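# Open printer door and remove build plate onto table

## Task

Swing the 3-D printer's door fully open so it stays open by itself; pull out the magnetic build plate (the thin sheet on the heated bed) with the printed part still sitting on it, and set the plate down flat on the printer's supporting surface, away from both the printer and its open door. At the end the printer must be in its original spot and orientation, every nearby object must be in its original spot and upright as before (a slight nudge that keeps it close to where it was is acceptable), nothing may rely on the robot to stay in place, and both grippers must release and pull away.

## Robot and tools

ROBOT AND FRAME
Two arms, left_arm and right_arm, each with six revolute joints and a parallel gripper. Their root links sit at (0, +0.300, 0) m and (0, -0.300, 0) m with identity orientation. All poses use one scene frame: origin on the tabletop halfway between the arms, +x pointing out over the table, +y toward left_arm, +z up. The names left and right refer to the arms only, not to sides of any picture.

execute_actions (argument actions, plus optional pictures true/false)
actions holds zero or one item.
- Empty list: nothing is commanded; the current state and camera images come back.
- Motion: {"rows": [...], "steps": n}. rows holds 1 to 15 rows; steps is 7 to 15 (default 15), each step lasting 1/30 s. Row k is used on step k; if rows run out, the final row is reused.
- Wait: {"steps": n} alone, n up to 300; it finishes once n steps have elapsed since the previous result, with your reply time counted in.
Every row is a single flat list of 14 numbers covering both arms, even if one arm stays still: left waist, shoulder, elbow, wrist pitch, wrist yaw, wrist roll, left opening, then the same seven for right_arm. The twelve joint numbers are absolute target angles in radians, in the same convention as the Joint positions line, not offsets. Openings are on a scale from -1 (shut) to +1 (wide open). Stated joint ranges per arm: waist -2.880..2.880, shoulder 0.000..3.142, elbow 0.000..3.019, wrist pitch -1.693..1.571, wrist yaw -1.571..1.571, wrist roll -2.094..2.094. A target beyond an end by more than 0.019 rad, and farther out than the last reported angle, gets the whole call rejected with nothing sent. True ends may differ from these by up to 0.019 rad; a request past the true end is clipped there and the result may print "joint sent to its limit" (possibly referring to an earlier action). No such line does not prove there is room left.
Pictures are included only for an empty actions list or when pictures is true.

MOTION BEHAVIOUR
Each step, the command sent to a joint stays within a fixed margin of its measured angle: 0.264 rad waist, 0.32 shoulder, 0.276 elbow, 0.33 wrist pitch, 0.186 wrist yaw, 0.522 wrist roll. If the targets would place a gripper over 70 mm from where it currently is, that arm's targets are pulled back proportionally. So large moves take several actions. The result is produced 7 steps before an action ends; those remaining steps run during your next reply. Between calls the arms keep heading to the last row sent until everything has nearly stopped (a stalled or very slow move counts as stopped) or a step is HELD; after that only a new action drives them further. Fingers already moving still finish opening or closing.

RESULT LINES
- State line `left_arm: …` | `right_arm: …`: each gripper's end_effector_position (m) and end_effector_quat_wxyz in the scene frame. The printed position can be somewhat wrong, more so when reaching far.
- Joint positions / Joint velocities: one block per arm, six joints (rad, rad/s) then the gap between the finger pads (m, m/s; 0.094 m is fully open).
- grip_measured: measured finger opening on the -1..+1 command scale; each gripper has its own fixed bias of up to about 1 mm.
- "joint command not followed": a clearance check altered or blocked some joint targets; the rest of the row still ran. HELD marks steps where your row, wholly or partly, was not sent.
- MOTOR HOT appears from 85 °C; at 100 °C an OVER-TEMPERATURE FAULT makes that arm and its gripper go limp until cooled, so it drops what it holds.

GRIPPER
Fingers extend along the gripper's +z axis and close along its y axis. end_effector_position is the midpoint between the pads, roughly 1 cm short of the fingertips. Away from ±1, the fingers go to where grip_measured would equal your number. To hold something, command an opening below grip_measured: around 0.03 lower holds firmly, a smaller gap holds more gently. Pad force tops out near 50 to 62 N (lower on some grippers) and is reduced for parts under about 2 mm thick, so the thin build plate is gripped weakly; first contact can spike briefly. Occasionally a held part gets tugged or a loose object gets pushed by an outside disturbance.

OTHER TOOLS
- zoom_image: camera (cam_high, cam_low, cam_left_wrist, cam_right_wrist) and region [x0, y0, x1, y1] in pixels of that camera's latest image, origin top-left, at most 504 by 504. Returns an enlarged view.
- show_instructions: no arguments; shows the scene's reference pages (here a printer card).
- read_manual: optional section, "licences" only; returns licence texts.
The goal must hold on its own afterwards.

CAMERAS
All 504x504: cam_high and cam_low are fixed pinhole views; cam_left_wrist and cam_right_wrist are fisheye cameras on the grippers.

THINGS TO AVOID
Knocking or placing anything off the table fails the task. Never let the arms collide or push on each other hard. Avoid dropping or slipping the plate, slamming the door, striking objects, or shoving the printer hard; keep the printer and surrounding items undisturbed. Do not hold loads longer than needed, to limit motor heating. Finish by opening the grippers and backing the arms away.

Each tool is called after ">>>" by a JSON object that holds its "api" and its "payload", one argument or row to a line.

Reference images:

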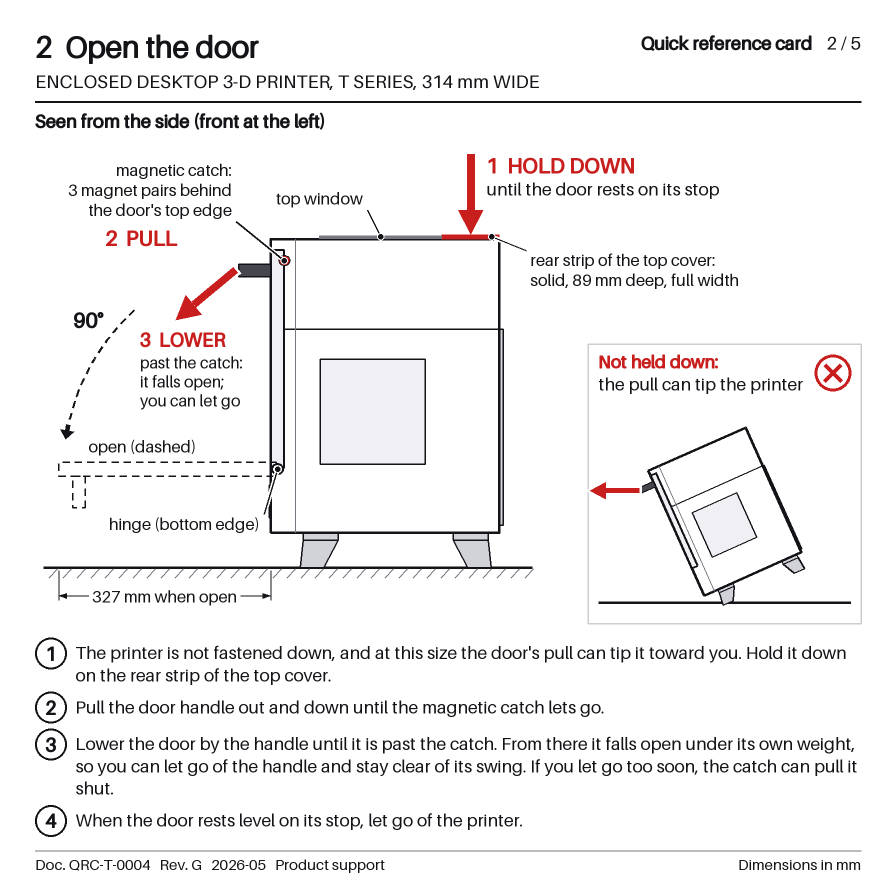

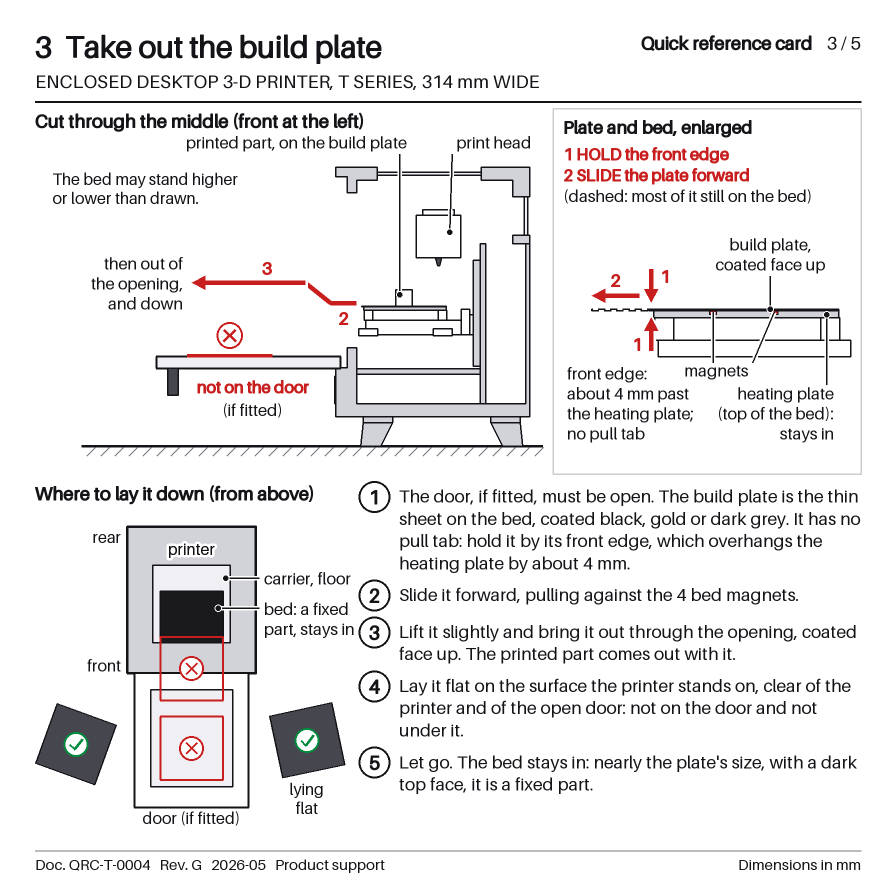

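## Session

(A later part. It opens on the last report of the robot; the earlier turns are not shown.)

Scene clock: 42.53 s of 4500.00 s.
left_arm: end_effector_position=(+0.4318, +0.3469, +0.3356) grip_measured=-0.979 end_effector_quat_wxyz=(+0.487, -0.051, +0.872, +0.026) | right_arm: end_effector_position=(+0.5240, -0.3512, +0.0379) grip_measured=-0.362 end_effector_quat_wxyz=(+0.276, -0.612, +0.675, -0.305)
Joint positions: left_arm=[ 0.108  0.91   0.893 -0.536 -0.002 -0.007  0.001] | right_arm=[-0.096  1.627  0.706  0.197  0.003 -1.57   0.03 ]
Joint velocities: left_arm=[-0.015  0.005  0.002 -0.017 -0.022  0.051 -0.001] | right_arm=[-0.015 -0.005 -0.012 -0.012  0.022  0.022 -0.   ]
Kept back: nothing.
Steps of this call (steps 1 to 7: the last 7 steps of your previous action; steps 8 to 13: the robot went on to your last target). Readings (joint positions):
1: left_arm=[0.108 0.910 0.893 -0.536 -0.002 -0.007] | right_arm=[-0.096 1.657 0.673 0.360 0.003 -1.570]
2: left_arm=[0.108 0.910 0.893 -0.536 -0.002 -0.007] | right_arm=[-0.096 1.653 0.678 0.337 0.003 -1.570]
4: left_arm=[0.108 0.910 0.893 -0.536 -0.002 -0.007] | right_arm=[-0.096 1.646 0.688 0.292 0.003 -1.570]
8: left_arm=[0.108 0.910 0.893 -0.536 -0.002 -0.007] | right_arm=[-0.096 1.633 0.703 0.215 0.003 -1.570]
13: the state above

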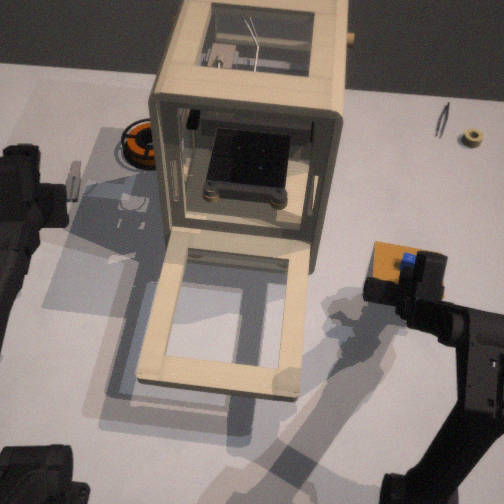

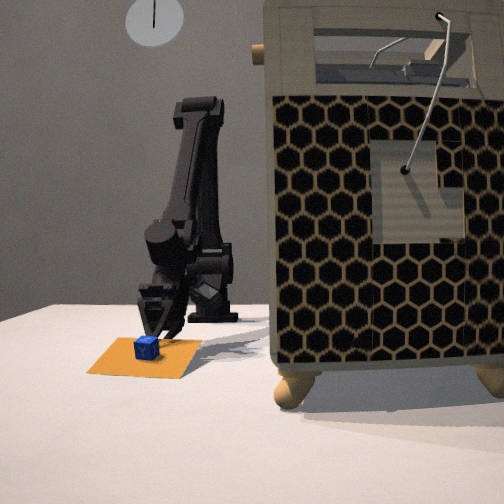

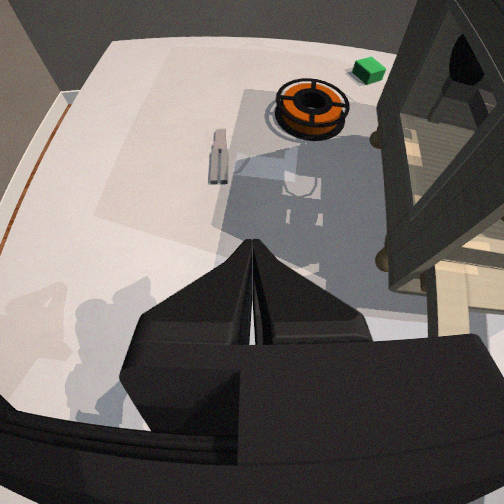

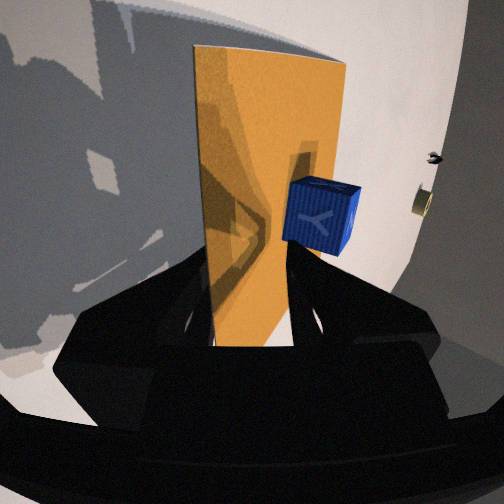

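>>> {"api": "execute_actions", "payload": {
  "actions": [
    {"rows":[[0.1,0.9,0.9,-0.51,0,0,-1,-0.1,1.60,0.72,0.195,0,-1.58,-0.36],[0.1,0.9,0.9,-0.51,0,0,-1,-0.1,1.60,0.705,0.195,0,-1.58,-0.36],[0.1,0.9,0.9,-0.51,0,0,-1,-0.1,1.60,0.698,0.195,0,-1.58,-0.36],[0.1,0.9,0.9,-0.51,0,0,-1,-0.1,1.598,0.692,0.195,0,-1.58,-0.36],[0.1,0.9,0.9,-0.51,0,0,-1,-0.1,1.594,0.686,0.195,0,-1.58,-0.36],[0.1,0.9,0.9,-0.51,0,0,-1,-0.1,1.589,0.68,0.195,0,-1.58,-0.36],[0.1,0.9,0.9,-0.51,0,0,-1,-0.1,1.584,0.673,0.195,0,-1.58,-0.36],[0.1,0.9,0.9,-0.51,0,0,-1,-0.1,1.579,0.666,0.195,0,-1.58,-0.36],[0.1,0.9,0.9,-0.51,0,0,-1,-0.1,1.573,0.659,0.195,0,-1.58,-0.36],[0.1,0.9,0.9,-0.51,0,0,-1,-0.1,1.567,0.652,0.195,0,-1.58,-0.36],[0.1,0.9,0.9,-0.51,0,0,-1,-0.1,1.561,0.645,0.195,0,-1.58,-0.36],[0.1,0.9,0.9,-0.51,0,0,-1,-0.1,1.555,0.638,0.195,0,-1.58,-0.36],[0.1,0.9,0.9,-0.51,0,0,-1,-0.1,1.549,0.631,0.195,0,-1.58,-0.36],[0.1,0.9,0.9,-0.51,0,0,-1,-0.1,1.543,0.624,0.195,0,-1.58,-0.36],[0.1,0.9,0.9,-0.51,0,0,-1,-0.1,1.537,0.615,0.195,0,-1.58,-0.36]]}
  ]
}}

>>> {"api": "execute_actions", "payload": {
  "actions": [
    {"steps":13}
  ],
  "pictures": true
}}

Scene clock: 43.30 s of 4500.00 s.
left_arm: end_effector_position=(+0.4318, +0.3469, +0.3356) grip_measured=-0.979 end_effector_quat_wxyz=(+0.487, -0.051, +0.872, +0.026) | right_arm: end_effector_position=(+0.5140, -0.3503, +0.0325) grip_measured=-0.362 end_effector_quat_wxyz=(+0.271, -0.615, +0.678, -0.300)
Joint positions: left_arm=[ 0.108  0.91   0.893 -0.536 -0.002 -0.007  0.001] | right_arm=[-0.096  1.619  0.684  0.195  0.003 -1.57   0.03 ]
Joint velocities: left_arm=[-0.024  0.005 -0.022 -0.007 -0.066 -0.051  0.   ] | right_arm=[ 0.015 -0.112 -0.208 -0.017  0.051 -0.095 -0.   ]
Steps of this call (steps 1 to 15: the robot went on to your last target; steps 16 to 23: the first 8 steps of this action). Readings (joint positions):
16: left_arm=[0.108 0.910 0.893 -0.536 -0.002 -0.007] | right_arm=[-0.096 1.627 0.706 0.195 0.003 -1.570]
17: left_arm=[0.108 0.910 0.893 -0.536 -0.002 -0.007] | right_arm=[-0.096 1.627 0.706 0.195 0.003 -1.570]
19: left_arm=[0.108 0.910 0.893 -0.536 -0.002 -0.007] | right_arm=[-0.096 1.627 0.705 0.195 0.003 -1.570]
23: the state above

Scene clock: 43.73 s of 4500.00 s.
left_arm: end_effector_position=(+0.4318, +0.3469, +0.3356) grip_measured=-0.979 end_effector_quat_wxyz=(+0.487, -0.051, +0.872, +0.026) | right_arm: end_effector_position=(+0.4894, -0.3479, +0.0375) grip_measured=-0.362 end_effector_quat_wxyz=(+0.271, -0.615, +0.677, -0.300)
Joint positions: left_arm=[ 0.108  0.91   0.893 -0.536 -0.002 -0.007  0.001] | right_arm=[-0.096  1.553  0.618  0.195  0.003 -1.57   0.03 ]
Joint velocities: left_arm=[-0.005 -0.024  0.002 -0.002 -0.022  0.007  0.001] | right_arm=[-0.015 -0.015 -0.012 -0.012  0.066 -0.081 -0.001]
Kept back: nothing.
Steps of this call (steps 1 to 7: the last 7 steps of your previous action; steps 8 to 13: the robot went on to your last target). Readings (joint positions):
1: left_arm=[0.108 0.910 0.893 -0.536 -0.002 -0.007] | right_arm=[-0.096 1.614 0.676 0.195 0.003 -1.570]
2: left_arm=[0.108 0.910 0.893 -0.536 -0.002 -0.007] | right_arm=[-0.096 1.610 0.668 0.195 0.003 -1.570]
4: left_arm=[0.108 0.910 0.893 -0.536 -0.002 -0.007] | right_arm=[-0.096 1.598 0.652 0.195 0.003 -1.570]
8: left_arm=[0.108 0.910 0.893 -0.536 -0.002 -0.007] | right_arm=[-0.096 1.570 0.625 0.195 0.003 -1.570]
13: the state above

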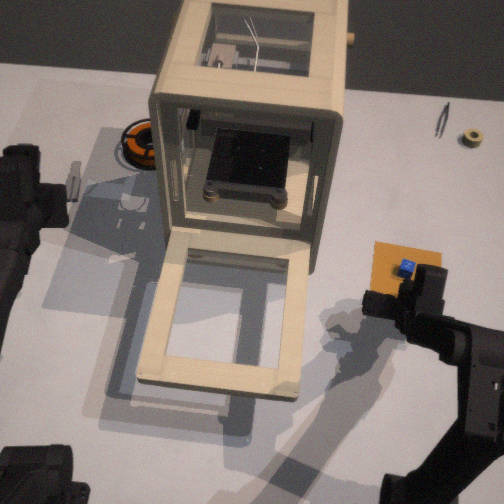

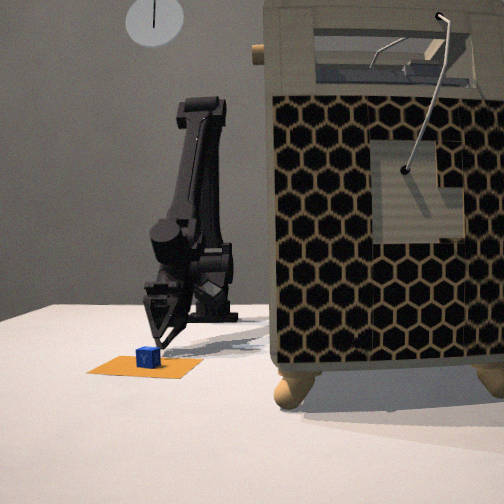

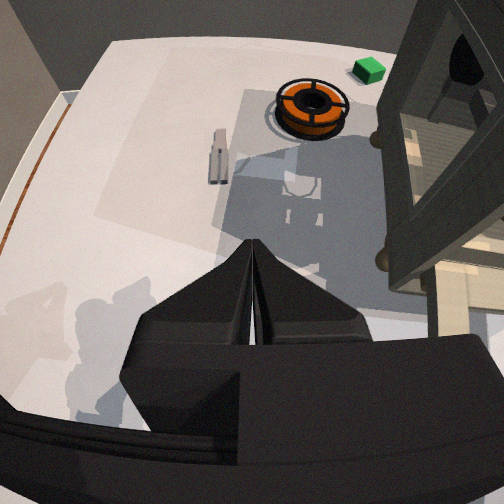

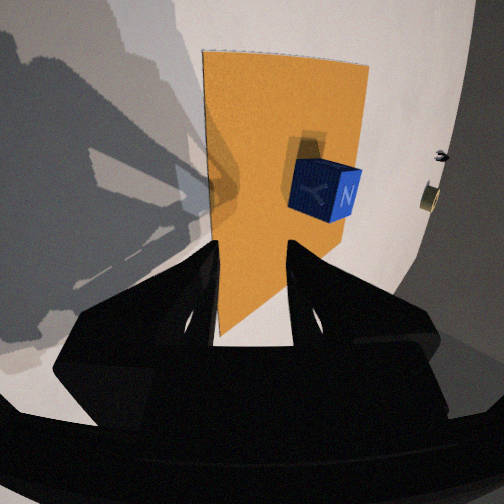

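Flat. Retreat.

>>> {"api": "execute_actions", "payload": {
  "actions": [
    {"rows":[[0.1,0.9,0.9,-0.51,0,0,-1,-0.1,1.52,0.615,0.195,0,-1.58,-0.36],[0.1,0.9,0.9,-0.51,0,0,-1,-0.1,1.50,0.61,0.19,0,-1.58,-0.36],[0.1,0.9,0.9,-0.51,0,0,-1,-0.1,1.47,0.60,0.18,0,-1.58,-0.36],[0.1,0.9,0.9,-0.51,0,0,-1,-0.11,1.43,0.59,0.17,0,-1.58,-0.36],[0.1,0.9,0.9,-0.51,0,0,-1,-0.12,1.39,0.58,0.16,0,-1.58,-0.36],[0.1,0.9,0.9,-0.51,0,0,-1,-0.13,1.35,0.57,0.15,0,-1.58,-0.36],[0.1,0.9,0.9,-0.51,0,0,-1,-0.14,1.30,0.56,0.14,0,-1.58,-0.36],[0.1,0.9,0.9,-0.51,0,0,-1,-0.15,1.25,0.55,0.13,0,-1.58,-0.36],[0.1,0.9,0.9,-0.51,0,0,-1,-0.16,1.20,0.54,0.12,0,-1.58,-0.36],[0.1,0.9,0.9,-0.51,0,0,-1,-0.17,1.15,0.53,0.11,0,-1.58,-0.36],[0.1,0.9,0.9,-0.51,0,0,-1,-0.18,1.10,0.52,0.10,0,-1.58,-0.36],[0.1,0.9,0.9,-0.51,0,0,-1,-0.19,1.05,0.51,0.09,0,-1.58,-0.36],[0.1,0.9,0.9,-0.51,0,0,-1,-0.2,1.0,0.50,0.08,0,-1.58,-0.36],[0.1,0.9,0.9,-0.51,0,0,-1,-0.2,0.96,0.50,0.07,0,-1.58,-0.36],[0.1,0.9,0.9,-0.51,0,0,-1,-0.2,0.93,0.50,0.06,0,-1.58,-0.36]]}
  ]
}}

>>> {"api": "execute_actions", "payload": {
  "actions": [
    {"steps":16}
  ],
  "pictures": true
}}

Scene clock: 44.40 s of 4500.00 s.
left_arm: end_effector_position=(+0.4318, +0.3469, +0.3356) grip_measured=-0.979 end_effector_quat_wxyz=(+0.487, -0.051, +0.872, +0.026) | right_arm: end_effector_position=(+0.4714, -0.3526, +0.0826) grip_measured=-0.362 end_effector_quat_wxyz=(+0.292, -0.600, +0.670, -0.327)
Joint positions: left_arm=[ 0.108  0.91   0.893 -0.536 -0.002 -0.007  0.001] | right_arm=[-0.109  1.393  0.567  0.162  0.002 -1.57   0.03 ]
Joint velocities: left_arm=[-0.015 -0.005 -0.012 -0.022 -0.037  0.051 -0.   ] | right_arm=[-0.249 -1.441 -0.32  -0.286 -0.051 -0.022  0.   ]
Steps of this call (steps 1 to 12: the robot went on to your last target; steps 13 to 20: the first 8 steps of this action). Readings (joint positions):
13: left_arm=[0.108 0.910 0.893 -0.536 -0.002 -0.007] | right_arm=[-0.096 1.552 0.618 0.195 0.003 -1.570]
14: left_arm=[0.108 0.910 0.893 -0.536 -0.002 -0.007] | right_arm=[-0.096 1.550 0.618 0.195 0.003 -1.570]
16: left_arm=[0.108 0.910 0.893 -0.536 -0.002 -0.007] | right_arm=[-0.096 1.530 0.610 0.194 0.003 -1.570]
20: the state above

Scene clock: 44.93 s of 4500.00 s.
left_arm: end_effector_position=(+0.4318, +0.3469, +0.3356) grip_measured=-0.979 end_effector_quat_wxyz=(+0.487, -0.051, +0.872, +0.026) | right_arm: end_effector_position=(+0.4197, -0.3833, +0.2434) grip_measured=-0.362 end_effector_quat_wxyz=(+0.371, -0.515, +0.627, -0.452)
Joint positions: left_arm=[ 0.108  0.91   0.893 -0.536 -0.002 -0.007  0.001] | right_arm=[-0.194  0.911  0.508  0.08   0.002 -1.57   0.03 ]
Joint velocities: left_arm=[-0.015 -0.024 -0.002 -0.002 -0.022 -0.037 -0.   ] | right_arm=[-0.005  0.181 -0.066 -0.042  0.022 -0.022 -0.   ]
Kept back: nothing.
Steps of this call (steps 1 to 7: the last 7 steps of your previous action; steps 8 to 16: the robot went on to your last target). Readings (joint positions):
1: left_arm=[0.108 0.910 0.893 -0.536 -0.002 -0.007] | right_arm=[-0.119 1.342 0.556 0.152 0.002 -1.570]
2: left_arm=[0.108 0.910 0.893 -0.536 -0.002 -0.007] | right_arm=[-0.130 1.286 0.547 0.143 0.002 -1.570]
4: left_arm=[0.108 0.910 0.893 -0.536 -0.002 -0.007] | right_arm=[-0.156 1.167 0.532 0.126 0.002 -1.570]
8: left_arm=[0.108 0.910 0.893 -0.536 -0.002 -0.007] | right_arm=[-0.193 0.951 0.515 0.093 0.002 -1.570]
16: the state above

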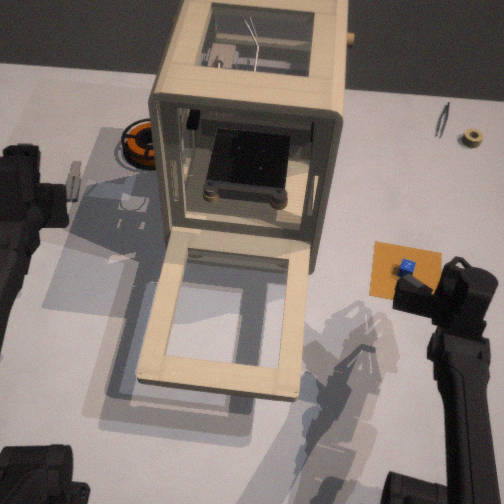

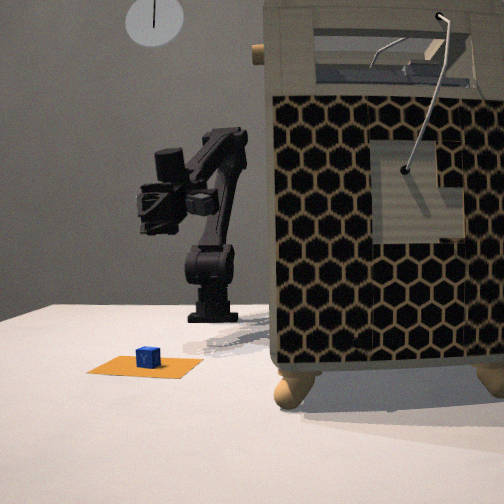

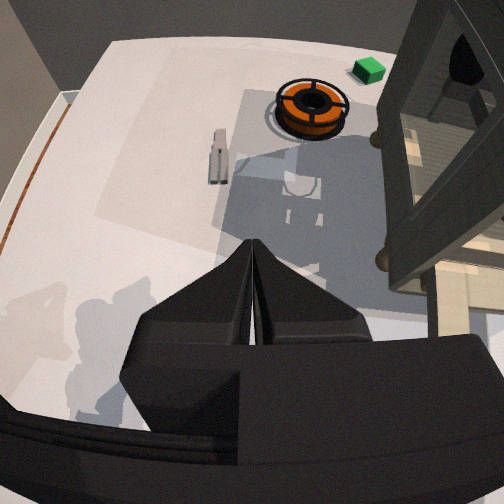

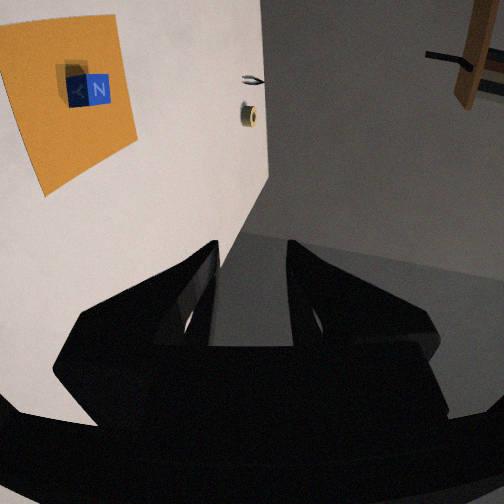

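>>> {"api": "finished_scene", "payload": {
  "scene": 1
}}

The scene is finished: the task was done.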